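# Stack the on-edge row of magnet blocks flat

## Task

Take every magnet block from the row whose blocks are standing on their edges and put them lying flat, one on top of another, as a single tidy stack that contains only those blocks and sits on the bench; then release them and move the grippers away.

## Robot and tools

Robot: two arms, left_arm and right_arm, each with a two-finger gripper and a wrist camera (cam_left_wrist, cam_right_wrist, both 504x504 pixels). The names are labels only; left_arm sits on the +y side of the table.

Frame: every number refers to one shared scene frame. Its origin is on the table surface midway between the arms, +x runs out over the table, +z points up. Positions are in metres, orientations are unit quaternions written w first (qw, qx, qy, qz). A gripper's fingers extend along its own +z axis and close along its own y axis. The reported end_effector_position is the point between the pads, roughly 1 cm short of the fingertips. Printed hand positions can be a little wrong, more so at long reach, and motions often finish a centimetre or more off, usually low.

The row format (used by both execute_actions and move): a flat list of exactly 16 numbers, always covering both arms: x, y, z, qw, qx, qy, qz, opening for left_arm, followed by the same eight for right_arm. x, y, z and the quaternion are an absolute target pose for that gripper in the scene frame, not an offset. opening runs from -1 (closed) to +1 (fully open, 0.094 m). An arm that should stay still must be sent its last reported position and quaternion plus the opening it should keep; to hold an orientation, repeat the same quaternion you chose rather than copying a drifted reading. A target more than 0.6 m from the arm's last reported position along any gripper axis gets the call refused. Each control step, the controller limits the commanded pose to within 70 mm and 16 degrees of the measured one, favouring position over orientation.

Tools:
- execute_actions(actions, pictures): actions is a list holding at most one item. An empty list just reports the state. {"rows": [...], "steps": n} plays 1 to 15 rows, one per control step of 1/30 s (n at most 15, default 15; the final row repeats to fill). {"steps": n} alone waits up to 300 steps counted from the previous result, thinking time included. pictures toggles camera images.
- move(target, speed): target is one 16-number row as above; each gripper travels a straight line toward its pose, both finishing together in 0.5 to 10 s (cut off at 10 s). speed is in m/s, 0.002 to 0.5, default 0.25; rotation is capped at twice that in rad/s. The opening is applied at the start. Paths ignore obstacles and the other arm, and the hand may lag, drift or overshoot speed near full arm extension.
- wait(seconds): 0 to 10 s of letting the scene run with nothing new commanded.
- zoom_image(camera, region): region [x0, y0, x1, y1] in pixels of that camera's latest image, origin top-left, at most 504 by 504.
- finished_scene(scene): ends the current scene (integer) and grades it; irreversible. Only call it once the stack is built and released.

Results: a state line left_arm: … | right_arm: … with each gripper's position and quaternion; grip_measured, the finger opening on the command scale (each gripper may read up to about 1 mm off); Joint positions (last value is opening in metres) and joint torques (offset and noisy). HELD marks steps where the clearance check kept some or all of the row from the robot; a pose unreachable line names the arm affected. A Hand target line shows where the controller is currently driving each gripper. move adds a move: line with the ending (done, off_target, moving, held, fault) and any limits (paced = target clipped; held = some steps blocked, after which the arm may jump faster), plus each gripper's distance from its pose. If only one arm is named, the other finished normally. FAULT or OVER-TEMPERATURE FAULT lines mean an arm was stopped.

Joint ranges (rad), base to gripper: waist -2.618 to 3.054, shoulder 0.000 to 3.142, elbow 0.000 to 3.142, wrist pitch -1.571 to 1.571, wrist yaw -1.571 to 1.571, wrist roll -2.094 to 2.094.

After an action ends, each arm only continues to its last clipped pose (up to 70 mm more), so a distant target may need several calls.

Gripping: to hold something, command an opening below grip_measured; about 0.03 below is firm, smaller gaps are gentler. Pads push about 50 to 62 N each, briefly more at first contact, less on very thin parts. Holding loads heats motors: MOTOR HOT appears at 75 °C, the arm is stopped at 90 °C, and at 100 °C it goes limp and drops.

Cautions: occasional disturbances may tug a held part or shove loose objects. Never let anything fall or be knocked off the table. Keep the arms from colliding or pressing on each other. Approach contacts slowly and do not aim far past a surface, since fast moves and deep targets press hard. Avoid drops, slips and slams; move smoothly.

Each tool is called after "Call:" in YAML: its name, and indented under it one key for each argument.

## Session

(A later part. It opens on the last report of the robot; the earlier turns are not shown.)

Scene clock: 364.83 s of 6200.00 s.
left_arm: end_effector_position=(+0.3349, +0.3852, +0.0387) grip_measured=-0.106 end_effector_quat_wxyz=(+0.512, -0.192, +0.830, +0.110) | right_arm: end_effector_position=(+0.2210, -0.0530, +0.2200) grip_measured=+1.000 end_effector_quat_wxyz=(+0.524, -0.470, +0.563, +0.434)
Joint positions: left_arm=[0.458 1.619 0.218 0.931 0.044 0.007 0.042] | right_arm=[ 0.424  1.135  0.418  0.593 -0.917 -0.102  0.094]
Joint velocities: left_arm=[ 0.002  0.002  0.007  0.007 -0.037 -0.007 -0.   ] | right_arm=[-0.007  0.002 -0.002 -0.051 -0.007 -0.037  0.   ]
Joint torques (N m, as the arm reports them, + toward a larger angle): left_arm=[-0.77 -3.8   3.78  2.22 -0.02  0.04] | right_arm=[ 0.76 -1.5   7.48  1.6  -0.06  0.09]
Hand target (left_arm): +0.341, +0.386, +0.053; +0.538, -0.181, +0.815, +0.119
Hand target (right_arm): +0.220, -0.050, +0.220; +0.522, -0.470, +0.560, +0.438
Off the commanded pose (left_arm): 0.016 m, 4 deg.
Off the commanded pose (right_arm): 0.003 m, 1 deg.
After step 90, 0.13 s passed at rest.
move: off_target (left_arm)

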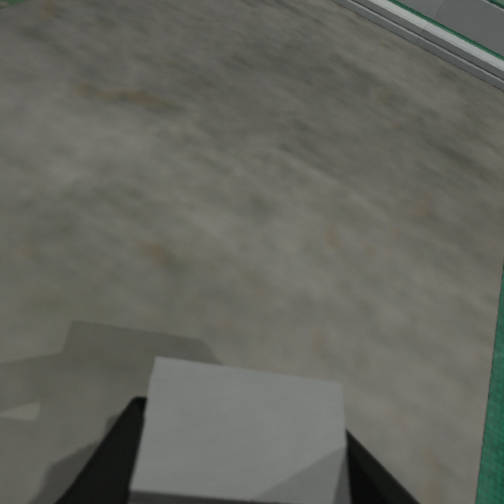

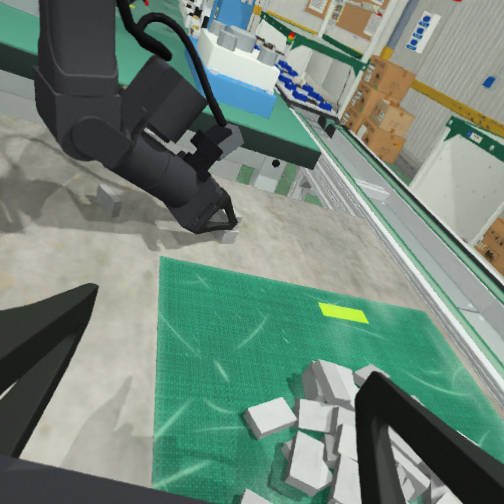

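Call:
move:
  target: [0.3435,0.387,0.047,0.5388,-0.1805,0.8141,0.1195,-0.15,0.22,-0.05,0.22,0.5224,-0.470,0.560,0.4385,1]
  speed: 0.015

Call:
zoom_image:
  camera: "cam_right_wrist"
  region: [170,180,270,255]

Scene clock: 371.33 s of 6200.00 s.
left_arm: end_effector_position=(+0.3373, +0.3865, +0.0346) grip_measured=-0.106 end_effector_quat_wxyz=(+0.516, -0.191, +0.828, +0.111) | right_arm: end_effector_position=(+0.2210, -0.0530, +0.2200) grip_measured=+1.000 end_effector_quat_wxyz=(+0.524, -0.470, +0.563, +0.434)
Joint positions: left_arm=[0.458 1.674 0.218 0.996 0.044 0.008 0.042] | right_arm=[ 0.424  1.135  0.418  0.593 -0.917 -0.102  0.094]
Joint velocities: left_arm=[-0.032 -0.012 -0.027 -0.051 -0.066  0.007 -0.001] | right_arm=[ 0.007 -0.002 -0.007  0.022 -0.037 -0.095  0.   ]
Joint torques (N m, as the arm reports them, + toward a larger angle): left_arm=[-0.87 -3.7   3.69  2.16 -0.04  0.02] | right_arm=[ 0.75 -1.48  7.4   1.58 -0.07  0.1 ]
Hand target (left_arm): +0.343, +0.387, +0.047; +0.538, -0.181, +0.815, +0.119
Hand target (right_arm): +0.220, -0.050, +0.220; +0.522, -0.470, +0.560, +0.438
Off the commanded pose (left_arm): 0.014 m, 3 deg.
Off the commanded pose (right_arm): 0.003 m, 1 deg.
After step 90, 1.03 s passed at rest.
move: off_target (left_arm)

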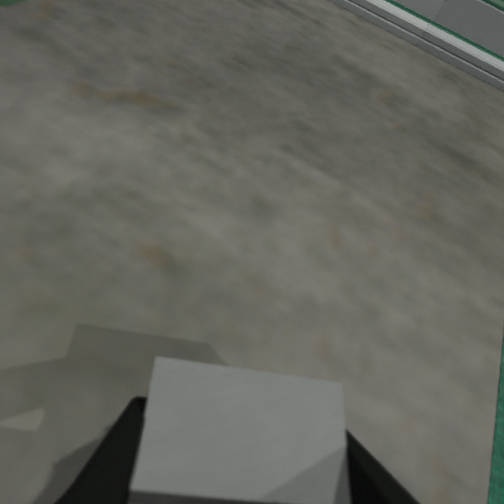

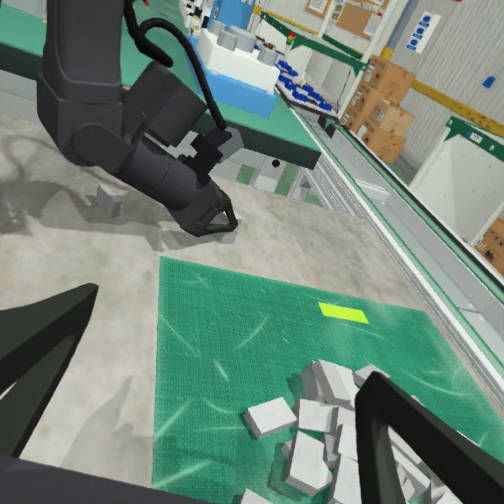

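Region (170, 180, 270, 255) of cam_right_wrist's 504x504 image, scaled by 5.040, with more detail than that image has; it fills the top 378 rows of this view, and the rest is white.

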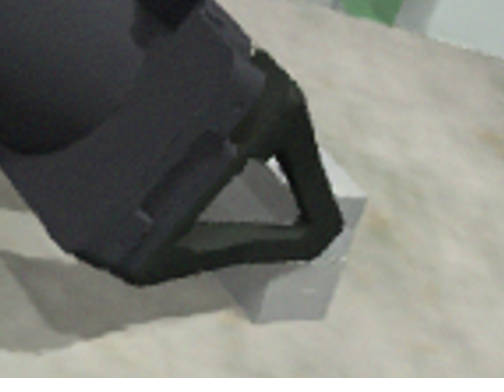

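Call:
move:
  target: [0.341,0.387,0.045,0.5388,-0.1805,0.8141,0.1195,0.35,0.22,-0.05,0.22,0.5224,-0.470,0.560,0.4385,1]
  speed: 0.02

Call:
move:
  target: [0.315,0.375,0.085,0.5388,-0.1805,0.8141,0.1195,0.35,0.22,-0.05,0.22,0.5224,-0.470,0.560,0.4385,1]
  speed: 0.1

Scene clock: 380.80 s of 6200.00 s.
left_arm: end_effector_position=(+0.3417, +0.3888, +0.0451) grip_measured=+0.348 end_effector_quat_wxyz=(+0.535, -0.186, +0.816, +0.117) | right_arm: end_effector_position=(+0.2210, -0.0530, +0.2200) grip_measured=+1.000 end_effector_quat_wxyz=(+0.524, -0.470, +0.563, +0.434)
Joint positions: left_arm=[0.458 1.674 0.218 1.043 0.044 0.01  0.063] | right_arm=[ 0.424  1.135  0.418  0.593 -0.917 -0.102  0.094]
Joint velocities: left_arm=[-0.002 -0.007  0.007 -0.081  0.007 -0.037 -0.002] | right_arm=[-0.012 -0.007 -0.012  0.007 -0.051  0.022  0.   ]
Joint torques (N m, as the arm reports them, + toward a larger angle): left_arm=[-0.39 -2.99  2.81  1.89  0.    0.05] | right_arm=[ 0.67 -1.48  7.43  1.59 -0.08  0.13]
Hand target (left_arm): +0.341, +0.387, +0.045; +0.539, -0.181, +0.814, +0.119
Hand target (right_arm): +0.220, -0.050, +0.220; +0.522, -0.470, +0.560, +0.438
Off the commanded pose (left_arm): 0.002 m, 1 deg.
Off the commanded pose (right_arm): 0.003 m, 1 deg.
After step 90, 4.73 s passed at rest.
move: done

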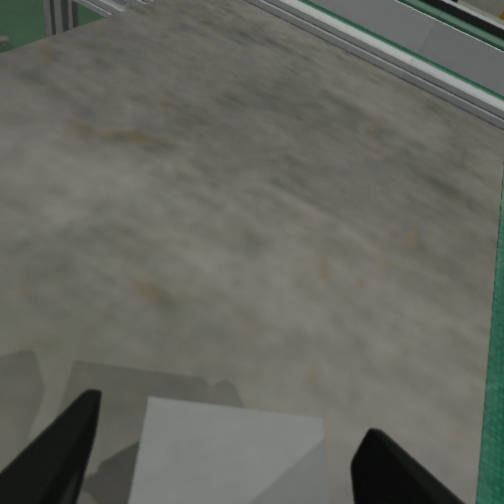

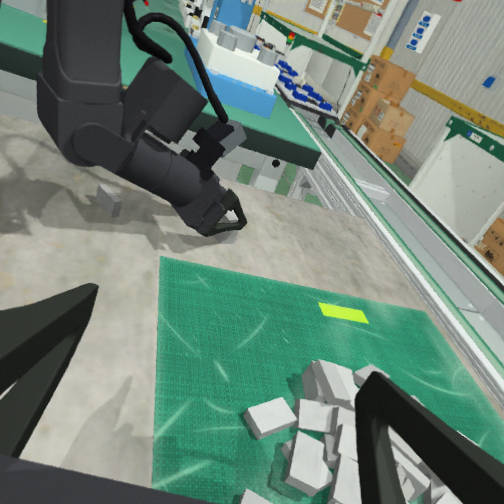

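Scene clock: 382.03 s of 6200.00 s.
left_arm: end_effector_position=(+0.3123, +0.3732, +0.0753) grip_measured=+0.348 end_effector_quat_wxyz=(+0.525, -0.187, +0.823, +0.115) | right_arm: end_effector_position=(+0.2210, -0.0530, +0.2200) grip_measured=+1.000 end_effector_quat_wxyz=(+0.524, -0.470, +0.563, +0.434)
Joint positions: left_arm=[0.458 1.25  0.165 0.648 0.044 0.014 0.063] | right_arm=[ 0.424  1.135  0.418  0.593 -0.917 -0.102  0.094]
Joint velocities: left_arm=[-0.002 -0.007 -0.007  0.022  0.022 -0.022 -0.001] | right_arm=[ 0.007 -0.002 -0.012  0.022 -0.051 -0.007  0.   ]
Joint torques (N m, as the arm reports them, + toward a larger angle): left_arm=[ 0.35 -3.98  6.08  1.63  0.08  0.08] | right_arm=[ 0.77 -1.39  7.44  1.59 -0.07  0.1 ]
Hand target (left_arm): +0.315, +0.375, +0.086; +0.539, -0.180, +0.814, +0.120
Hand target (right_arm): +0.220, -0.050, +0.220; +0.522, -0.470, +0.560, +0.438
Off the commanded pose (left_arm): 0.010 m, 2 deg.
Off the commanded pose (right_arm): 0.003 m, 1 deg.
move: done

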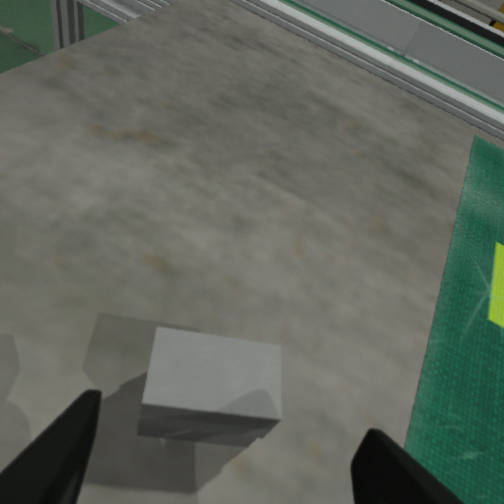

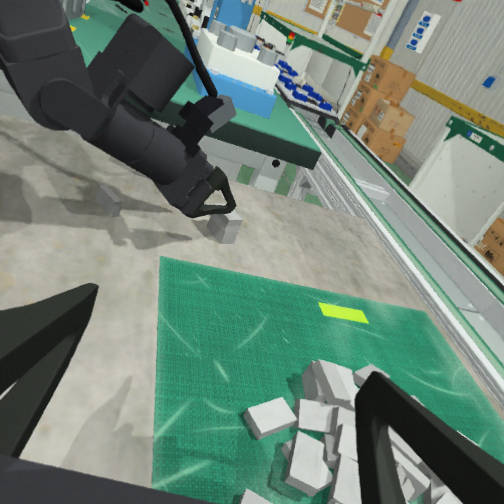

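Call:
move:
  target: [0.184,0.399,0.062,-0.222,-0.3005,0.9248,-0.0721,0.5,0.22,-0.05,0.22,0.5224,-0.470,0.560,0.4385,1]
  speed: 0.25

Call:
move:
  target: [0.182,0.394,0.025,-0.222,-0.3005,0.9248,-0.0721,0.5,0.22,-0.05,0.22,0.5224,-0.470,0.560,0.4385,1]
  speed: 0.08

Scene clock: 395.47 s of 6200.00 s.
left_arm: end_effector_position=(+0.1810, +0.3903, +0.0581) grip_measured=+0.498 end_effector_quat_wxyz=(-0.229, -0.290, +0.926, -0.071) | right_arm: end_effector_position=(+0.2210, -0.0530, +0.2200) grip_measured=+1.000 end_effector_quat_wxyz=(+0.524, -0.470, +0.563, +0.434)
Joint positions: left_arm=[ 0.711  1.921  1.321 -1.452 -0.063  0.118  0.07 ] | right_arm=[ 0.424  1.135  0.418  0.593 -0.917 -0.102  0.094]
Joint velocities: left_arm=[ 0.007 -0.017 -0.002 -0.051  0.007  0.037 -0.   ] | right_arm=[-0.002 -0.007 -0.002 -0.037 -0.11  -0.007  0.   ]
Joint torques (N m, as the arm reports them, + toward a larger angle): left_arm=[ 0.95 -7.3   7.4  -0.67 -0.11 -0.09] | right_arm=[ 0.74 -1.59  7.46  1.6  -0.07  0.09]
Hand target (left_arm): +0.182, +0.398, +0.064; -0.225, -0.298, +0.926, -0.063
Hand target (right_arm): +0.220, -0.050, +0.220; +0.522, -0.470, +0.560, +0.438
Off the commanded pose (left_arm): 0.010 m, 1 deg.
Off the commanded pose (right_arm): 0.003 m, 1 deg.
After step 90, 6.63 s passed at rest.
move: done

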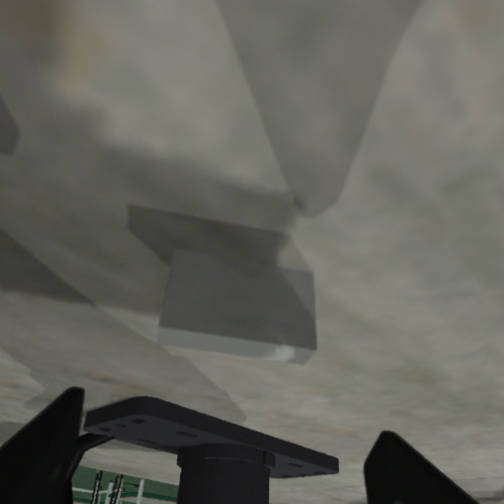

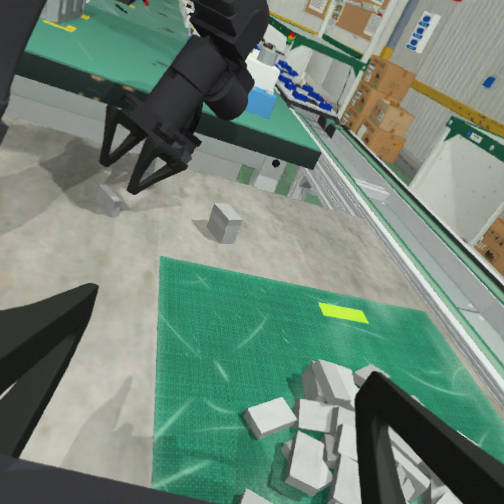

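Scene clock: 396.40 s of 6200.00 s.
left_arm: end_effector_position=(+0.1827, +0.3919, +0.0264) grip_measured=+0.498 end_effector_quat_wxyz=(-0.227, -0.290, +0.927, -0.070) | right_arm: end_effector_position=(+0.2210, -0.0530, +0.2200) grip_measured=+1.000 end_effector_quat_wxyz=(+0.524, -0.470, +0.563, +0.434)
Joint positions: left_arm=[ 0.711  1.973  1.26  -1.334 -0.063  0.118  0.07 ] | right_arm=[ 0.424  1.135  0.418  0.593 -0.917 -0.102  0.094]
Joint velocities: left_arm=[-0.007  0.012 -0.022  0.022  0.007  0.022  0.001] | right_arm=[ 0.012  0.007  0.007  0.037 -0.007 -0.007  0.   ]
Joint torques (N m, as the arm reports them, + toward a larger angle): left_arm=[ 1.16 -7.53  4.08 -0.43  0.01 -0.07] | right_arm=[ 0.76 -1.46  7.42  1.6  -0.06  0.12]
Hand target (left_arm): +0.182, +0.394, +0.025; -0.222, -0.301, +0.925, -0.072
Hand target (right_arm): +0.220, -0.050, +0.220; +0.522, -0.470, +0.560, +0.438
Off the commanded pose (left_arm): 0.003 m, 1 deg.
Off the commanded pose (right_arm): 0.003 m, 1 deg.
move: done

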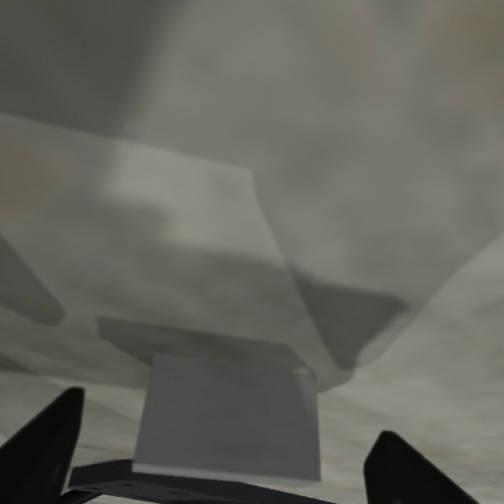

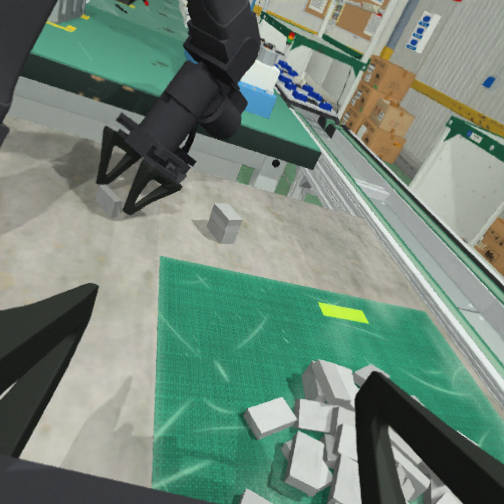

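Call:
move:
  target: [0.1805,0.3925,0.0185,-0.222,-0.3005,0.9248,-0.0721,0.5,0.22,-0.05,0.22,0.5224,-0.470,0.560,0.4385,1]
  speed: 0.03

Call:
move:
  target: [0.1805,0.3925,0.0185,-0.222,-0.3005,0.9248,-0.0721,-0.15,0.22,-0.05,0.22,0.5224,-0.470,0.560,0.4385,1]
  speed: 0.03

Scene clock: 402.97 s of 6200.00 s.
left_arm: end_effector_position=(+0.1815, +0.3907, +0.0213) grip_measured=+0.498 end_effector_quat_wxyz=(-0.226, -0.291, +0.927, -0.070) | right_arm: end_effector_position=(+0.2210, -0.0530, +0.2200) grip_measured=+1.000 end_effector_quat_wxyz=(+0.524, -0.470, +0.563, +0.434)
Joint positions: left_arm=[ 0.711  1.973  1.239 -1.31  -0.063  0.118  0.07 ] | right_arm=[ 0.424  1.135  0.418  0.593 -0.917 -0.102  0.094]
Joint velocities: left_arm=[-0.012  0.002 -0.002  0.007 -0.022 -0.051 -0.   ] | right_arm=[ 0.002  0.002  0.002 -0.007 -0.022  0.081  0.   ]
Joint torques (N m, as the arm reports them, + toward a larger angle): left_arm=[ 1.2  -7.02  3.99 -0.43  0.02 -0.08] | right_arm=[ 0.76 -1.53  7.37  1.59 -0.06  0.13]
Hand target (left_arm): +0.180, +0.392, +0.019; -0.222, -0.300, +0.925, -0.072
Hand target (right_arm): +0.220, -0.050, +0.220; +0.522, -0.470, +0.560, +0.438
Off the commanded pose (left_arm): 0.003 m, 1 deg.
Off the commanded pose (right_arm): 0.003 m, 1 deg.
After step 90, 2.87 s passed at rest.
move: done

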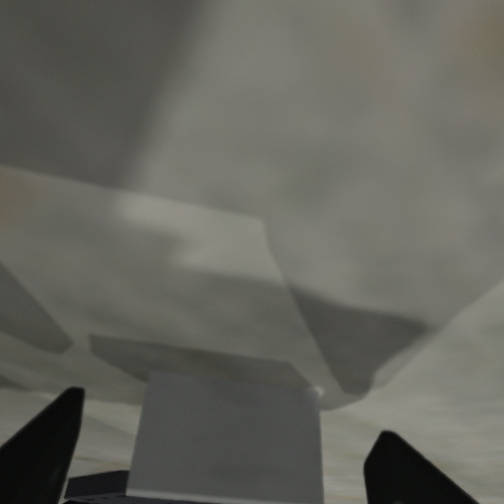

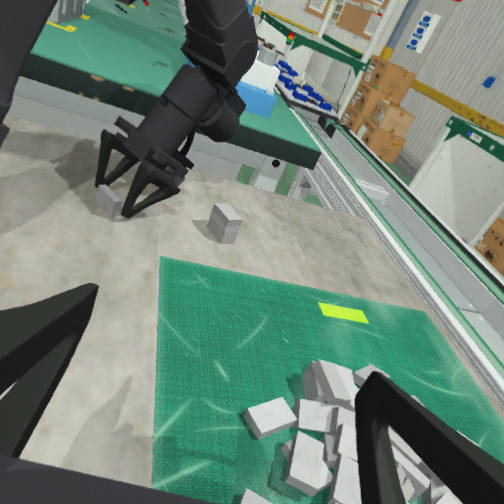

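Scene clock: 403.67 s of 6200.00 s.
left_arm: end_effector_position=(+0.1816, +0.3909, +0.0212) grip_measured=-0.119 end_effector_quat_wxyz=(-0.225, -0.291, +0.927, -0.069) | right_arm: end_effector_position=(+0.2210, -0.0530, +0.2200) grip_measured=+1.000 end_effector_quat_wxyz=(+0.524, -0.470, +0.563, +0.434)
Joint positions: left_arm=[ 0.711  1.973  1.239 -1.309 -0.063  0.118  0.041] | right_arm=[ 0.424  1.135  0.418  0.593 -0.917 -0.102  0.094]
Joint velocities: left_arm=[-0.017 -0.007 -0.002 -0.037 -0.037  0.051  0.001] | right_arm=[-0.007 -0.012 -0.017 -0.022  0.007  0.022  0.   ]
Joint torques (N m, as the arm reports them, + toward a larger angle): left_arm=[ 1.18 -7.03  3.97 -0.41  0.03 -0.08] | right_arm=[ 0.66 -1.54  7.41  1.6  -0.06  0.12]
Hand target (left_arm): +0.180, +0.393, +0.018; -0.222, -0.300, +0.925, -0.072
Hand target (right_arm): +0.220, -0.050, +0.220; +0.522, -0.470, +0.560, +0.438
Off the commanded pose (left_arm): 0.003 m, 1 deg.
Off the commanded pose (right_arm): 0.003 m, 1 deg.
move: done

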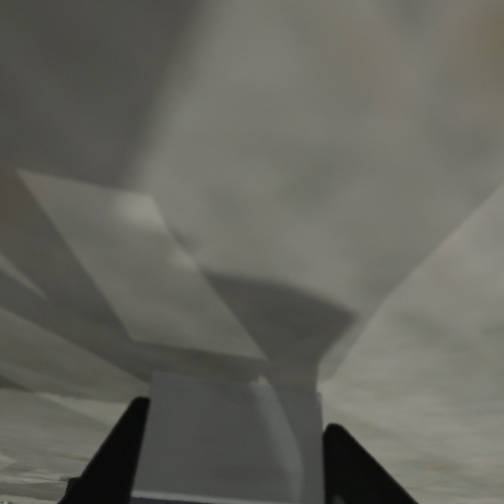

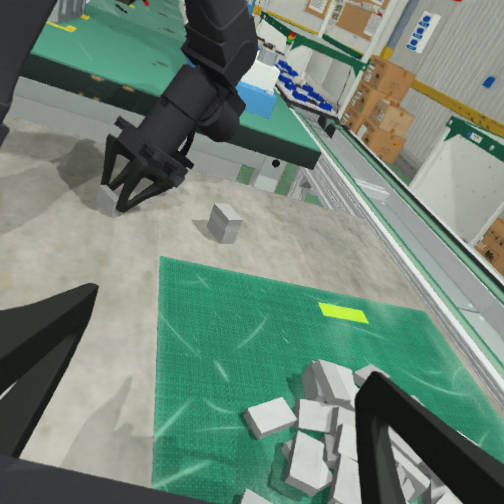

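Call:
move:
  target: [0.182,0.394,0.07,-0.222,-0.3005,0.9248,-0.0721,-0.155,0.22,-0.05,0.22,0.5224,-0.470,0.560,0.4385,1]
  speed: 0.08

Call:
move:
  target: [0.338,0.385,0.11,0.5388,-0.1805,0.8141,0.1195,-0.155,0.22,-0.05,0.22,0.5224,-0.470,0.560,0.4385,1]
  speed: 0.2

Call:
move:
  target: [0.340,0.3855,0.078,0.5388,-0.1805,0.8141,0.1195,-0.155,0.22,-0.05,0.22,0.5224,-0.470,0.560,0.4385,1]
  speed: 0.04

Call:
zoom_image:
  camera: "cam_right_wrist"
  region: [170,170,270,255]

Scene clock: 411.07 s of 6200.00 s.
left_arm: end_effector_position=(+0.1803, +0.3897, +0.0571) grip_measured=-0.119 end_effector_quat_wxyz=(-0.236, -0.289, +0.925, -0.074) | right_arm: end_effector_position=(+0.2210, -0.0530, +0.2200) grip_measured=+1.000 end_effector_quat_wxyz=(+0.524, -0.470, +0.563, +0.434)
Joint positions: left_arm=[ 0.711  1.934  1.327 -1.461 -0.063  0.118  0.041] | right_arm=[ 0.424  1.135  0.418  0.593 -0.917 -0.102  0.094]
Joint velocities: left_arm=[-0.002 -0.022 -0.027 -0.066 -0.007 -0.022 -0.002] | right_arm=[0.022 0.002 0.002 0.007 0.037 0.022 0.   ]
Joint torques (N m, as the arm reports them, + toward a larger angle): left_arm=[ 1.2  -9.42  7.02 -0.81  0.04 -0.08] | right_arm=[ 0.81 -1.49  7.44  1.58 -0.08  0.12]
Hand target (left_arm): +0.182, +0.394, +0.070; -0.222, -0.300, +0.925, -0.072
Hand target (right_arm): +0.220, -0.050, +0.220; +0.522, -0.470, +0.560, +0.438
Off the commanded pose (left_arm): 0.014 m, 2 deg.
Off the commanded pose (right_arm): 0.003 m, 1 deg.
After step 90, 3.27 s passed at rest.
move: off_target (left_arm)

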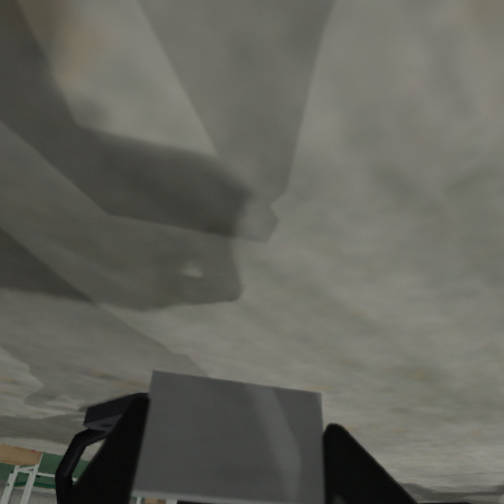

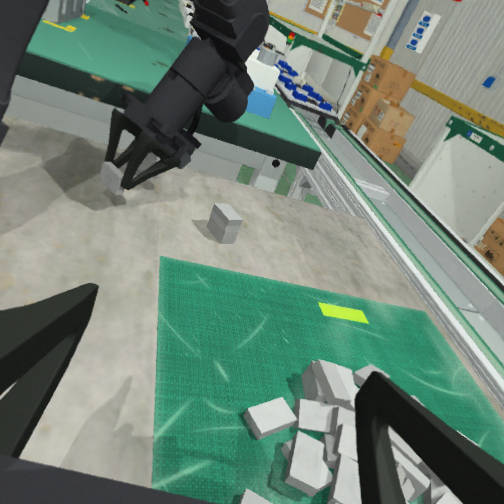

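Scene clock: 416.07 s of 6200.00 s.
left_arm: end_effector_position=(+0.3331, +0.3853, +0.0960) grip_measured=-0.119 end_effector_quat_wxyz=(+0.520, -0.194, +0.825, +0.110) | right_arm: end_effector_position=(+0.2210, -0.0530, +0.2200) grip_measured=+1.000 end_effector_quat_wxyz=(+0.524, -0.470, +0.563, +0.434)
Joint positions: left_arm=[0.463 1.261 0.304 0.506 0.048 0.001 0.041] | right_arm=[ 0.424  1.135  0.418  0.593 -0.917 -0.102  0.094]
Joint velocities: left_arm=[-0.002  0.007  0.002  0.022  0.022 -0.051  0.   ] | right_arm=[ 0.017  0.017 -0.007  0.022 -0.022  0.037  0.   ]
Joint torques (N m, as the arm reports them, + toward a larger angle): left_arm=[-1.13 -2.22  6.33  2.03 -0.08 -0.07] | right_arm=[ 0.73 -1.56  7.41  1.6  -0.1   0.13]
Hand target (left_arm): +0.340, +0.386, +0.108; +0.541, -0.189, +0.812, +0.115
Hand target (right_arm): +0.220, -0.050, +0.220; +0.522, -0.470, +0.560, +0.438
Off the commanded pose (left_arm): 0.015 m, 3 deg.
Off the commanded pose (right_arm): 0.003 m, 1 deg.
move: off_target (left_arm)

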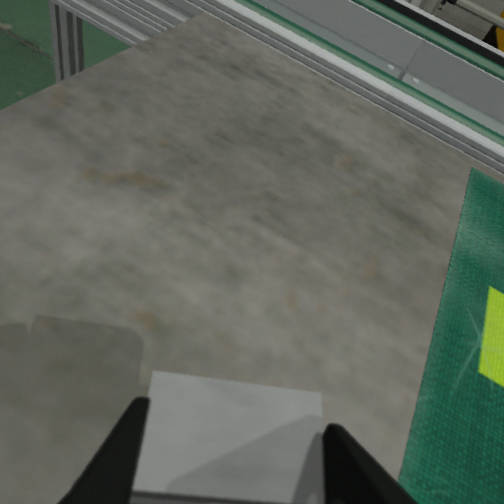

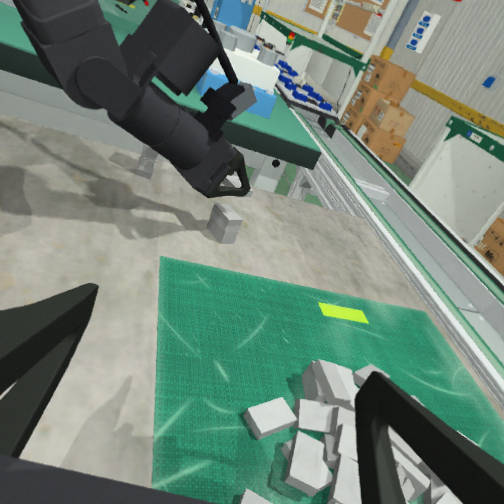

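Scene clock: 417.33 s of 6200.00 s.
left_arm: end_effector_position=(+0.3338, +0.3857, +0.0668) grip_measured=-0.119 end_effector_quat_wxyz=(+0.519, -0.191, +0.826, +0.111) | right_arm: end_effector_position=(+0.2210, -0.0530, +0.2200) grip_measured=+1.000 end_effector_quat_wxyz=(+0.524, -0.470, +0.563, +0.434)
Joint positions: left_arm=[0.463 1.432 0.244 0.735 0.048 0.008 0.041] | right_arm=[ 0.424  1.135  0.418  0.593 -0.917 -0.102  0.094]
Joint velocities: left_arm=[ 0.007  0.022 -0.002  0.051  0.007 -0.066 -0.   ] | right_arm=[-0.002 -0.007  0.002  0.022 -0.022 -0.007  0.   ]
Joint torques (N m, as the arm reports them, + toward a larger angle): left_arm=[-1.28 -2.71  5.13  2.06 -0.08  0.02] | right_arm=[ 0.79 -1.5   7.47  1.59 -0.07  0.12]
Hand target (left_arm): +0.340, +0.385, +0.077; +0.538, -0.181, +0.815, +0.119
Hand target (right_arm): +0.220, -0.050, +0.220; +0.522, -0.470, +0.560, +0.438
Off the commanded pose (left_arm): 0.013 m, 3 deg.
Off the commanded pose (right_arm): 0.003 m, 1 deg.
move: off_target (left_arm)

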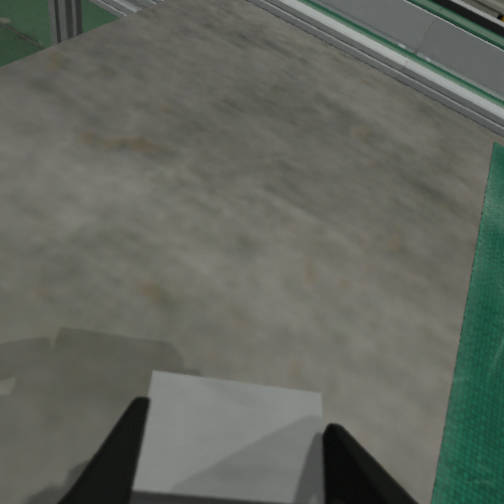

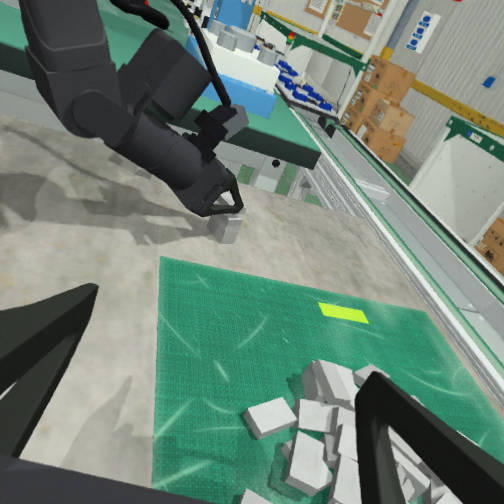

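Region (170, 170, 270, 255) of cam_right_wrist's 504x504 image, scaled by 5.040, with more detail than that image has; it fills the top 428 rows of this view, and the rest is white.

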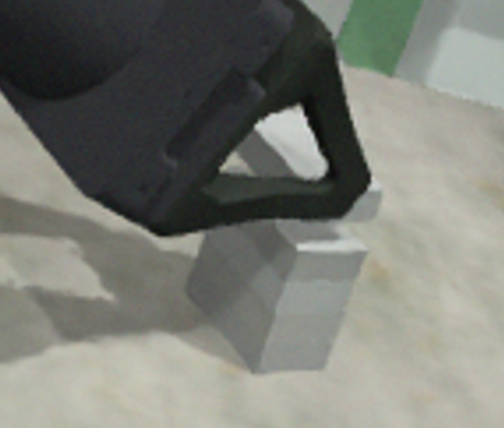

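Call:
move:
  target: [0.341,0.385,0.070,0.5388,-0.1805,0.8141,0.1195,-0.155,0.22,-0.05,0.22,0.5224,-0.470,0.560,0.4385,1]
  speed: 0.02

Call:
zoom_image:
  camera: "cam_right_wrist"
  region: [170,170,270,255]

Scene clock: 424.63 s of 6200.00 s.
left_arm: end_effector_position=(+0.3354, +0.3849, +0.0594) grip_measured=-0.119 end_effector_quat_wxyz=(+0.519, -0.189, +0.826, +0.111) | right_arm: end_effector_position=(+0.2210, -0.0530, +0.2200) grip_measured=+1.000 end_effector_quat_wxyz=(+0.524, -0.470, +0.563, +0.434)
Joint positions: left_arm=[0.458 1.487 0.235 0.8   0.046 0.008 0.041] | right_arm=[ 0.424  1.135  0.418  0.593 -0.917 -0.102  0.094]
Joint velocities: left_arm=[ 0.002  0.007 -0.007  0.081 -0.051 -0.007  0.001] | right_arm=[-0.002 -0.012 -0.007 -0.095  0.007 -0.037  0.   ]
Joint torques (N m, as the arm reports them, + toward a larger angle): left_arm=[-1.19 -2.96  4.73  2.04 -0.08  0.02] | right_arm=[ 0.72 -1.57  7.43  1.59 -0.06  0.1 ]
Hand target (left_arm): +0.341, +0.385, +0.070; +0.538, -0.181, +0.814, +0.119
Hand target (right_arm): +0.220, -0.050, +0.220; +0.522, -0.470, +0.560, +0.438
Off the commanded pose (left_arm): 0.012 m, 3 deg.
Off the commanded pose (right_arm): 0.003 m, 1 deg.
After step 90, 2.70 s passed at rest.
move: off_target (left_arm)

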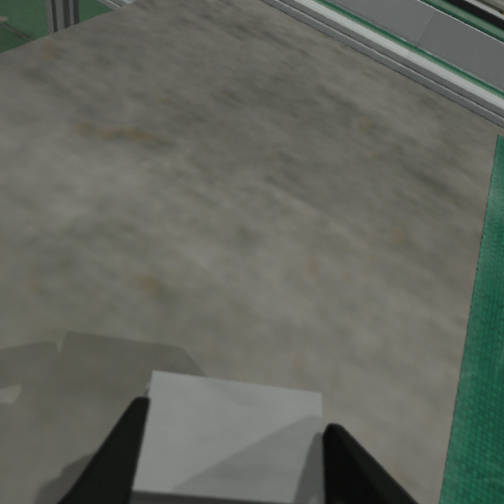

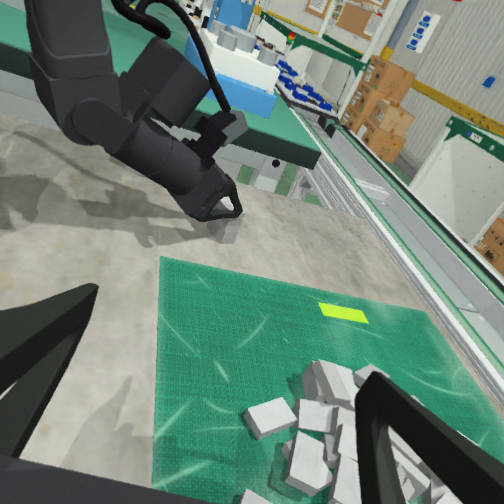

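Region (170, 170, 270, 255) of cam_right_wrist's 504x504 image, scaled by 5.040, with more detail than that image has; it fills the top 428 rows of this view, and the rest is white.

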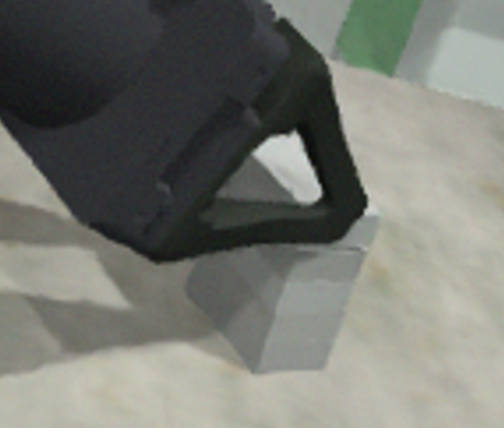

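Call:
execute_actions:
  actions: []

Scene clock: 436.53 s of 6200.00 s.
left_arm: end_effector_position=(+0.3357, +0.3851, +0.0602) grip_measured=-0.119 end_effector_quat_wxyz=(+0.521, -0.189, +0.825, +0.111) | right_arm: end_effector_position=(+0.2210, -0.0530, +0.2200) grip_measured=+1.000 end_effector_quat_wxyz=(+0.524, -0.470, +0.563, +0.434)
Joint positions: left_arm=[0.458 1.487 0.235 0.803 0.046 0.008 0.041] | right_arm=[ 0.424  1.135  0.418  0.593 -0.917 -0.102  0.094]
Joint velocities: left_arm=[ 0.012 -0.017  0.002  0.022  0.037 -0.066  0.001] | right_arm=[ 0.017  0.017 -0.002 -0.066  0.051  0.007  0.   ]
Joint torques (N m, as the arm reports them, + toward a larger angle): left_arm=[-1.15 -2.93  4.66  2.04 -0.08  0.02] | right_arm=[ 0.78 -1.54  7.43  1.58 -0.1   0.09]
Hand target (left_arm): +0.341, +0.385, +0.070; +0.538, -0.181, +0.814, +0.119
Hand target (right_arm): +0.220, -0.050, +0.220; +0.522, -0.470, +0.560, +0.438
Off the commanded pose (left_arm): 0.011 m, 3 deg.
Off the commanded pose (right_arm): 0.003 m, 1 deg.
Steps of this call (steps 1 to 90: nothing new was sent; then 8.90 s passed at rest). Readings (end_effector_position):
1: left_arm (+0.3355, +0.3850, +0.0596) | right_arm (+0.2210, -0.0530, +0.2200)
2: left_arm (+0.3355, +0.3850, +0.0597) | right_arm (+0.2210, -0.0530, +0.2200)
4: left_arm (+0.3356, +0.3851, +0.0600) | right_arm (+0.2210, -0.0530, +0.2200)
8: left_arm (+0.3357, +0.3851, +0.0601) | right_arm (+0.2210, -0.0530, +0.2200)
90: the state above

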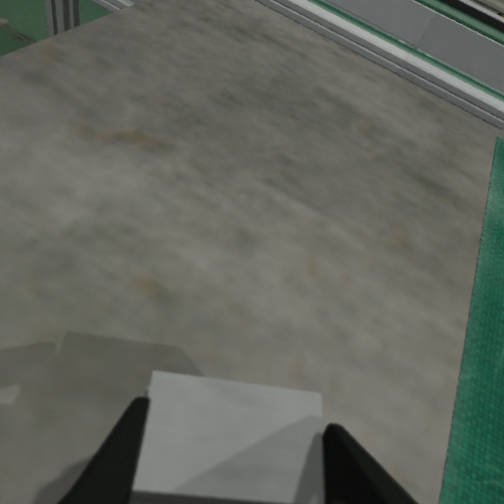

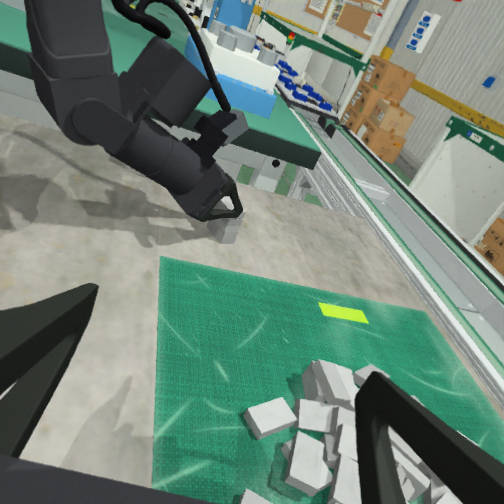

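Call:
move:
  target: [0.341,0.385,0.066,0.5388,-0.1805,0.8141,0.1195,-0.155,0.22,-0.05,0.22,0.5224,-0.470,0.560,0.4385,1]
  speed: 0.02

Call:
zoom_image:
  camera: "cam_right_wrist"
  region: [180,170,270,255]

Scene clock: 441.53 s of 6200.00 s.
left_arm: end_effector_position=(+0.3375, +0.3860, +0.0584) grip_measured=-0.119 end_effector_quat_wxyz=(+0.523, -0.189, +0.823, +0.112) | right_arm: end_effector_position=(+0.2210, -0.0530, +0.2200) grip_measured=+1.000 end_effector_quat_wxyz=(+0.524, -0.470, +0.563, +0.434)
Joint positions: left_arm=[0.458 1.514 0.235 0.837 0.046 0.008 0.041] | right_arm=[ 0.424  1.135  0.418  0.593 -0.917 -0.102  0.094]
Joint velocities: left_arm=[ 0.002 -0.012 -0.012  0.007 -0.051  0.037 -0.   ] | right_arm=[-0.012  0.002  0.002  0.037 -0.007  0.095  0.   ]
Joint torques (N m, as the arm reports them, + toward a larger angle): left_arm=[-1.12 -3.03  4.1   2.03 -0.1   0.02] | right_arm=[ 0.74 -1.49  7.48  1.61 -0.05  0.13]
Hand target (left_arm): +0.341, +0.385, +0.066; +0.538, -0.181, +0.815, +0.119
Hand target (right_arm): +0.220, -0.050, +0.220; +0.522, -0.470, +0.560, +0.438
Off the commanded pose (left_arm): 0.008 m, 2 deg.
Off the commanded pose (right_arm): 0.003 m, 1 deg.
After step 90, 0.57 s passed at rest.
move: done

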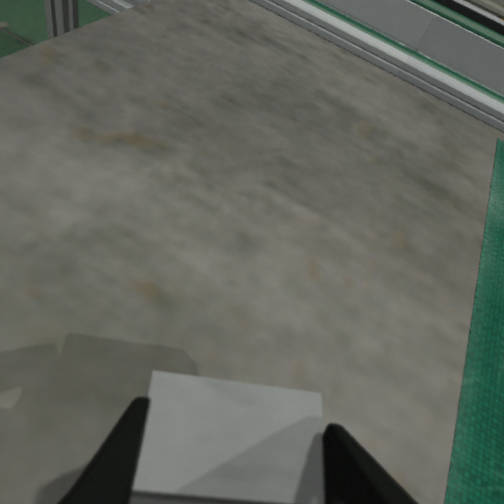

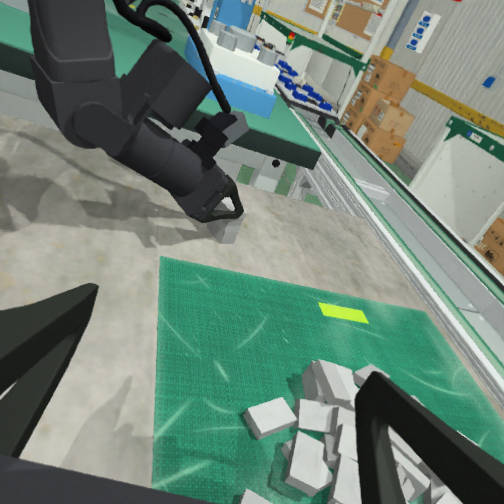

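Region (180, 170, 270, 255) of cam_right_wrist's 504x504 image, scaled by 5.600, with more detail than that image has.

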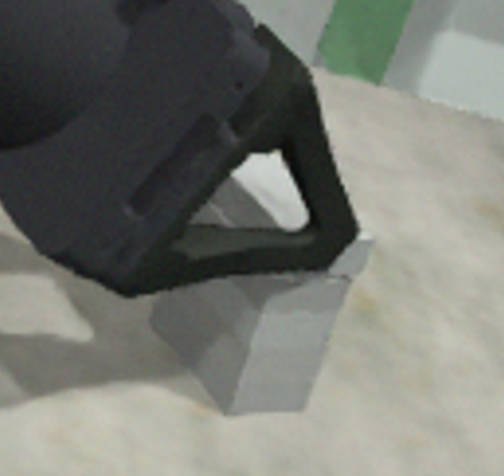

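Call:
move:
  target: [0.341,0.386,0.066,0.5388,-0.1805,0.8141,0.1195,0.35,0.22,-0.05,0.22,0.5224,-0.470,0.560,0.4385,1]
  speed: 0.02

Call:
move:
  target: [0.315,0.375,0.105,0.5388,-0.1805,0.8141,0.1195,0.35,0.22,-0.05,0.22,0.5224,-0.470,0.560,0.4385,1]
  speed: 0.1

Call:
zoom_image:
  camera: "cam_right_wrist"
  region: [180,170,270,255]

Scene clock: 446.90 s of 6200.00 s.
left_arm: end_effector_position=(+0.3392, +0.3869, +0.0626) grip_measured=+0.348 end_effector_quat_wxyz=(+0.531, -0.187, +0.819, +0.114) | right_arm: end_effector_position=(+0.2210, -0.0530, +0.2200) grip_measured=+1.000 end_effector_quat_wxyz=(+0.524, -0.470, +0.563, +0.434)
Joint positions: left_arm=[0.458 1.514 0.235 0.856 0.046 0.008 0.063] | right_arm=[ 0.424  1.135  0.418  0.593 -0.917 -0.102  0.094]
Joint velocities: left_arm=[-0.017  0.002 -0.007 -0.007 -0.007  0.037 -0.   ] | right_arm=[ 0.007 -0.007  0.007 -0.022 -0.066  0.007  0.   ]
Joint torques (N m, as the arm reports them, + toward a larger angle): left_arm=[-0.8  -2.85  4.19  1.87 -0.05  0.04] | right_arm=[ 0.79 -1.5   7.4   1.59 -0.06  0.1 ]
Hand target (left_arm): +0.341, +0.386, +0.066; +0.539, -0.181, +0.814, +0.119
Hand target (right_arm): +0.220, -0.050, +0.220; +0.522, -0.470, +0.560, +0.438
Off the commanded pose (left_arm): 0.004 m, 1 deg.
Off the commanded pose (right_arm): 0.003 m, 1 deg.
After step 90, 1.07 s passed at rest.
move: done

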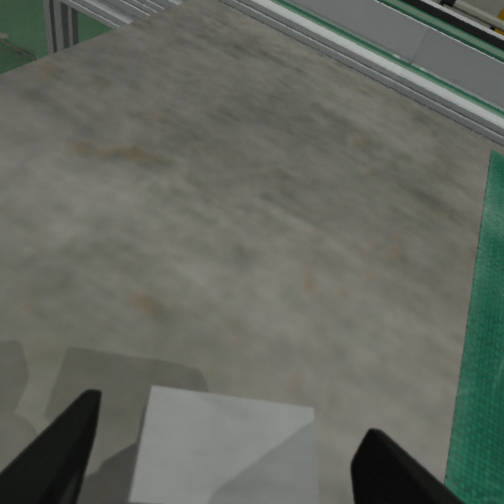

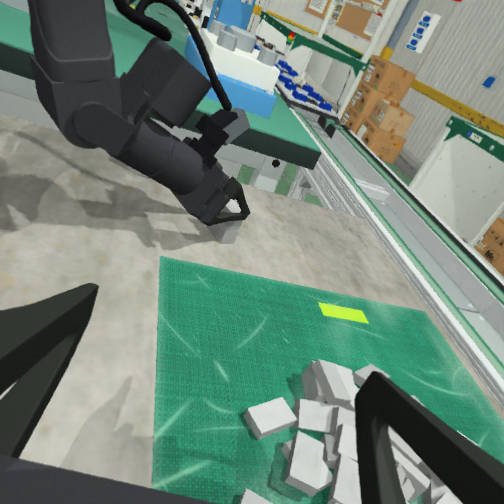

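Scene clock: 448.10 s of 6200.00 s.
left_arm: end_effector_position=(+0.3125, +0.3728, +0.0945) grip_measured=+0.348 end_effector_quat_wxyz=(+0.525, -0.186, +0.823, +0.114) | right_arm: end_effector_position=(+0.2210, -0.0530, +0.2200) grip_measured=+1.000 end_effector_quat_wxyz=(+0.524, -0.470, +0.563, +0.434)
Joint positions: left_arm=[0.458 1.129 0.215 0.476 0.046 0.013 0.063] | right_arm=[ 0.424  1.135  0.418  0.593 -0.917 -0.102  0.094]
Joint velocities: left_arm=[-0.017 -0.007  0.007 -0.066 -0.022  0.037 -0.   ] | right_arm=[ 0.007 -0.007  0.002 -0.066 -0.066  0.081  0.   ]
Joint torques (N m, as the arm reports them, + toward a larger angle): left_arm=[ 0.36 -3.51  6.88  1.64  0.06  0.05] | right_arm=[ 0.7  -1.51  7.43  1.58 -0.05  0.14]
Hand target (left_arm): +0.315, +0.375, +0.106; +0.539, -0.181, +0.814, +0.119
Hand target (right_arm): +0.220, -0.050, +0.220; +0.522, -0.470, +0.560, +0.438
Off the commanded pose (left_arm): 0.011 m, 2 deg.
Off the commanded pose (right_arm): 0.003 m, 1 deg.
move: off_target (left_arm)

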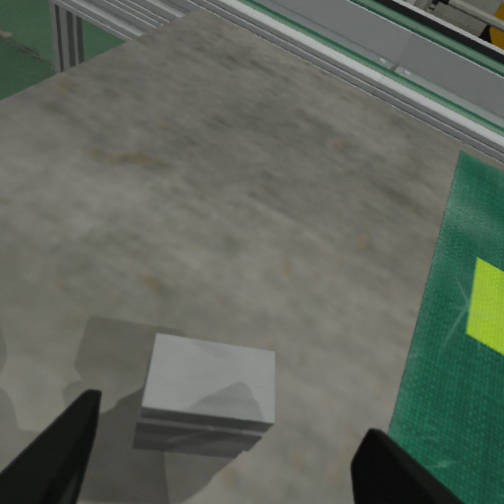

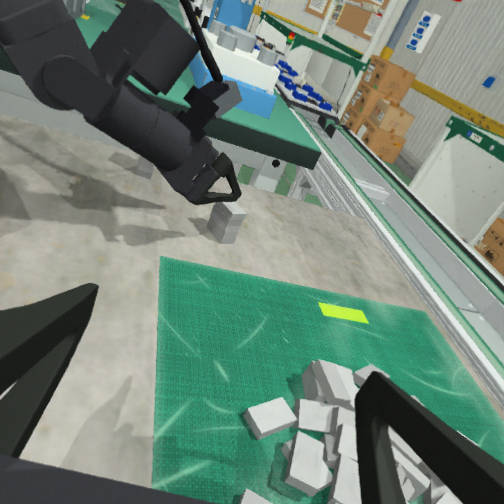

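Region (180, 170, 270, 255) of cam_right_wrist's 504x504 image, scaled by 5.600, with more detail than that image has.

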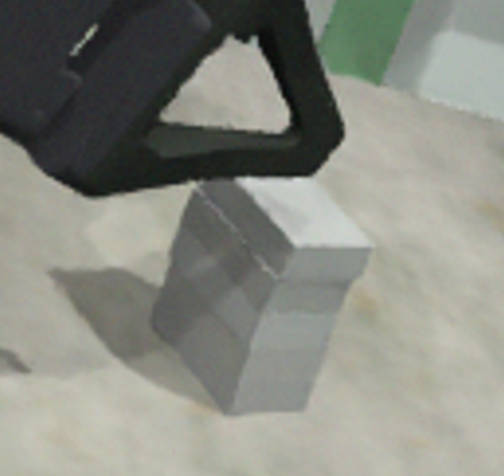

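Call:
zoom_image:
  camera: "cam_left_wrist"
  region: [110,310,300,480]

Region (110, 310, 300, 480) of cam_left_wrist's 504x504 image, scaled by 2.653, with more detail than that image has; it fills the top 451 rows of this view, and the rest is white.

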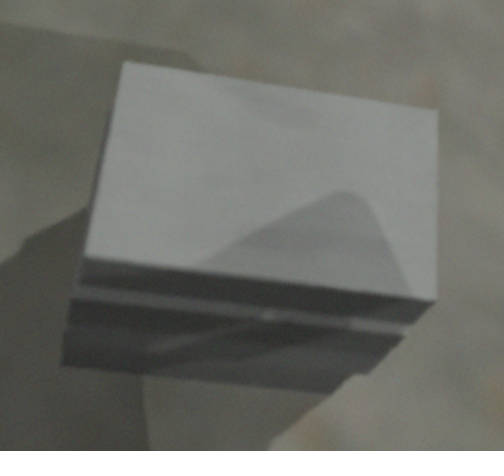

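Call:
move:
  target: [0.342,0.389,0.125,0,0.537,0.843,0,0.3,0.22,-0.05,0.22,0.5224,-0.470,0.560,0.4385,1]
  speed: 0.2

Scene clock: 483.93 s of 6200.00 s.
left_arm: end_effector_position=(+0.3354, +0.3895, +0.1180) grip_measured=+0.302 end_effector_quat_wxyz=(-0.010, +0.531, +0.847, -0.002) | right_arm: end_effector_position=(+0.2210, -0.0530, +0.2200) grip_measured=+1.000 end_effector_quat_wxyz=(+0.524, -0.470, +0.563, +0.434)
Joint positions: left_arm=[ 0.439  1.912  1.668 -1.339 -0.015  1.588  0.061] | right_arm=[ 0.424  1.135  0.418  0.593 -0.917 -0.102  0.094]
Joint velocities: left_arm=[ 0.017  0.012 -0.007 -0.051 -0.022 -0.007  0.   ] | right_arm=[-0.007  0.017 -0.002  0.022  0.037  0.022  0.   ]
Joint torques (N m, as the arm reports them, + toward a larger angle): left_arm=[-1.07 -7.97  8.5   0.05 -0.02  0.05] | right_arm=[ 0.79 -1.44  7.42  1.59 -0.05  0.12]
Hand target (left_arm): +0.340, +0.388, +0.126; -0.007, +0.539, +0.842, +0.005
Hand target (right_arm): +0.220, -0.050, +0.220; +0.522, -0.470, +0.560, +0.438
Off the commanded pose (left_arm): 0.010 m, 1 deg.
Off the commanded pose (right_arm): 0.003 m, 1 deg.
After step 90, 27.60 s passed at rest.
move: done

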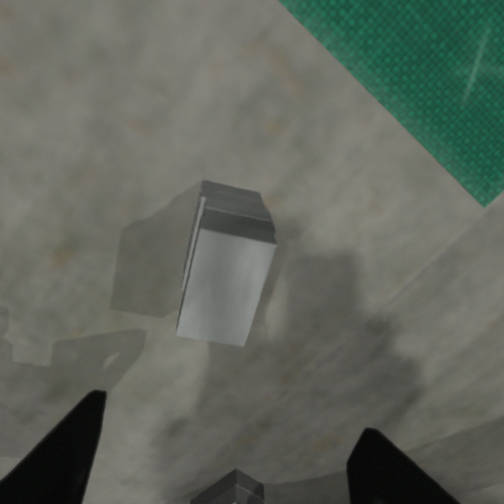

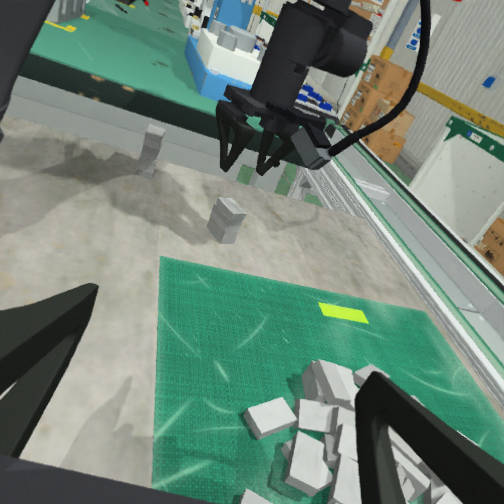

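Call:
move:
  target: [0.346,0.389,0.088,0,0.537,0.843,0,0.3,0.22,-0.05,0.22,0.5224,-0.470,0.560,0.4385,1]
  speed: 0.1

Scene clock: 507.90 s of 6200.00 s.
left_arm: end_effector_position=(+0.3410, +0.3924, +0.0864) grip_measured=+0.302 end_effector_quat_wxyz=(-0.011, +0.532, +0.847, -0.003) | right_arm: end_effector_position=(+0.2210, -0.0530, +0.2200) grip_measured=+1.000 end_effector_quat_wxyz=(+0.524, -0.470, +0.563, +0.434)
Joint positions: left_arm=[ 0.439  1.948  1.592 -1.231 -0.016  1.589  0.061] | right_arm=[ 0.424  1.135  0.418  0.593 -0.917 -0.102  0.094]
Joint velocities: left_arm=[ 0.007 -0.012 -0.002  0.022 -0.022  0.022 -0.   ] | right_arm=[-0.002  0.012  0.012  0.037  0.022  0.022  0.   ]
Joint torques (N m, as the arm reports them, + toward a larger angle): left_arm=[-0.71 -8.76  5.84  0.31  0.14  0.02] | right_arm=[ 0.73 -1.49  7.47  1.59 -0.07  0.11]
Hand target (left_arm): +0.346, +0.389, +0.088; -0.000, +0.537, +0.843, -0.000
Hand target (right_arm): +0.220, -0.050, +0.220; +0.522, -0.470, +0.560, +0.438
Off the commanded pose (left_arm): 0.006 m, 2 deg.
Off the commanded pose (right_arm): 0.003 m, 1 deg.
After step 90, 20.03 s passed at rest.
move: done

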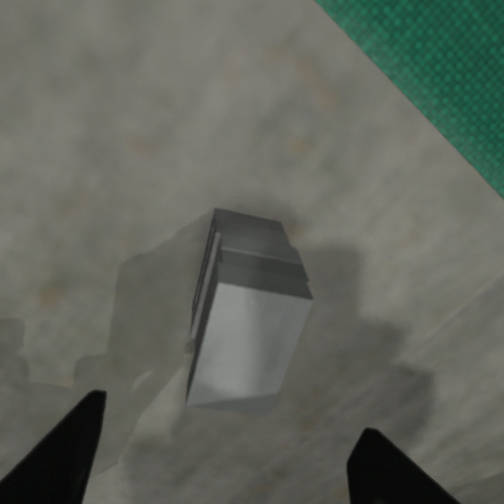

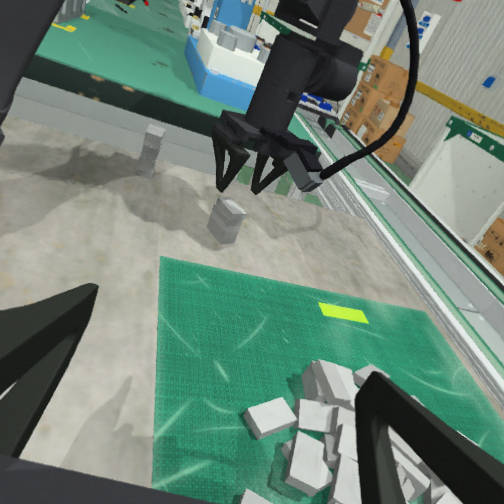

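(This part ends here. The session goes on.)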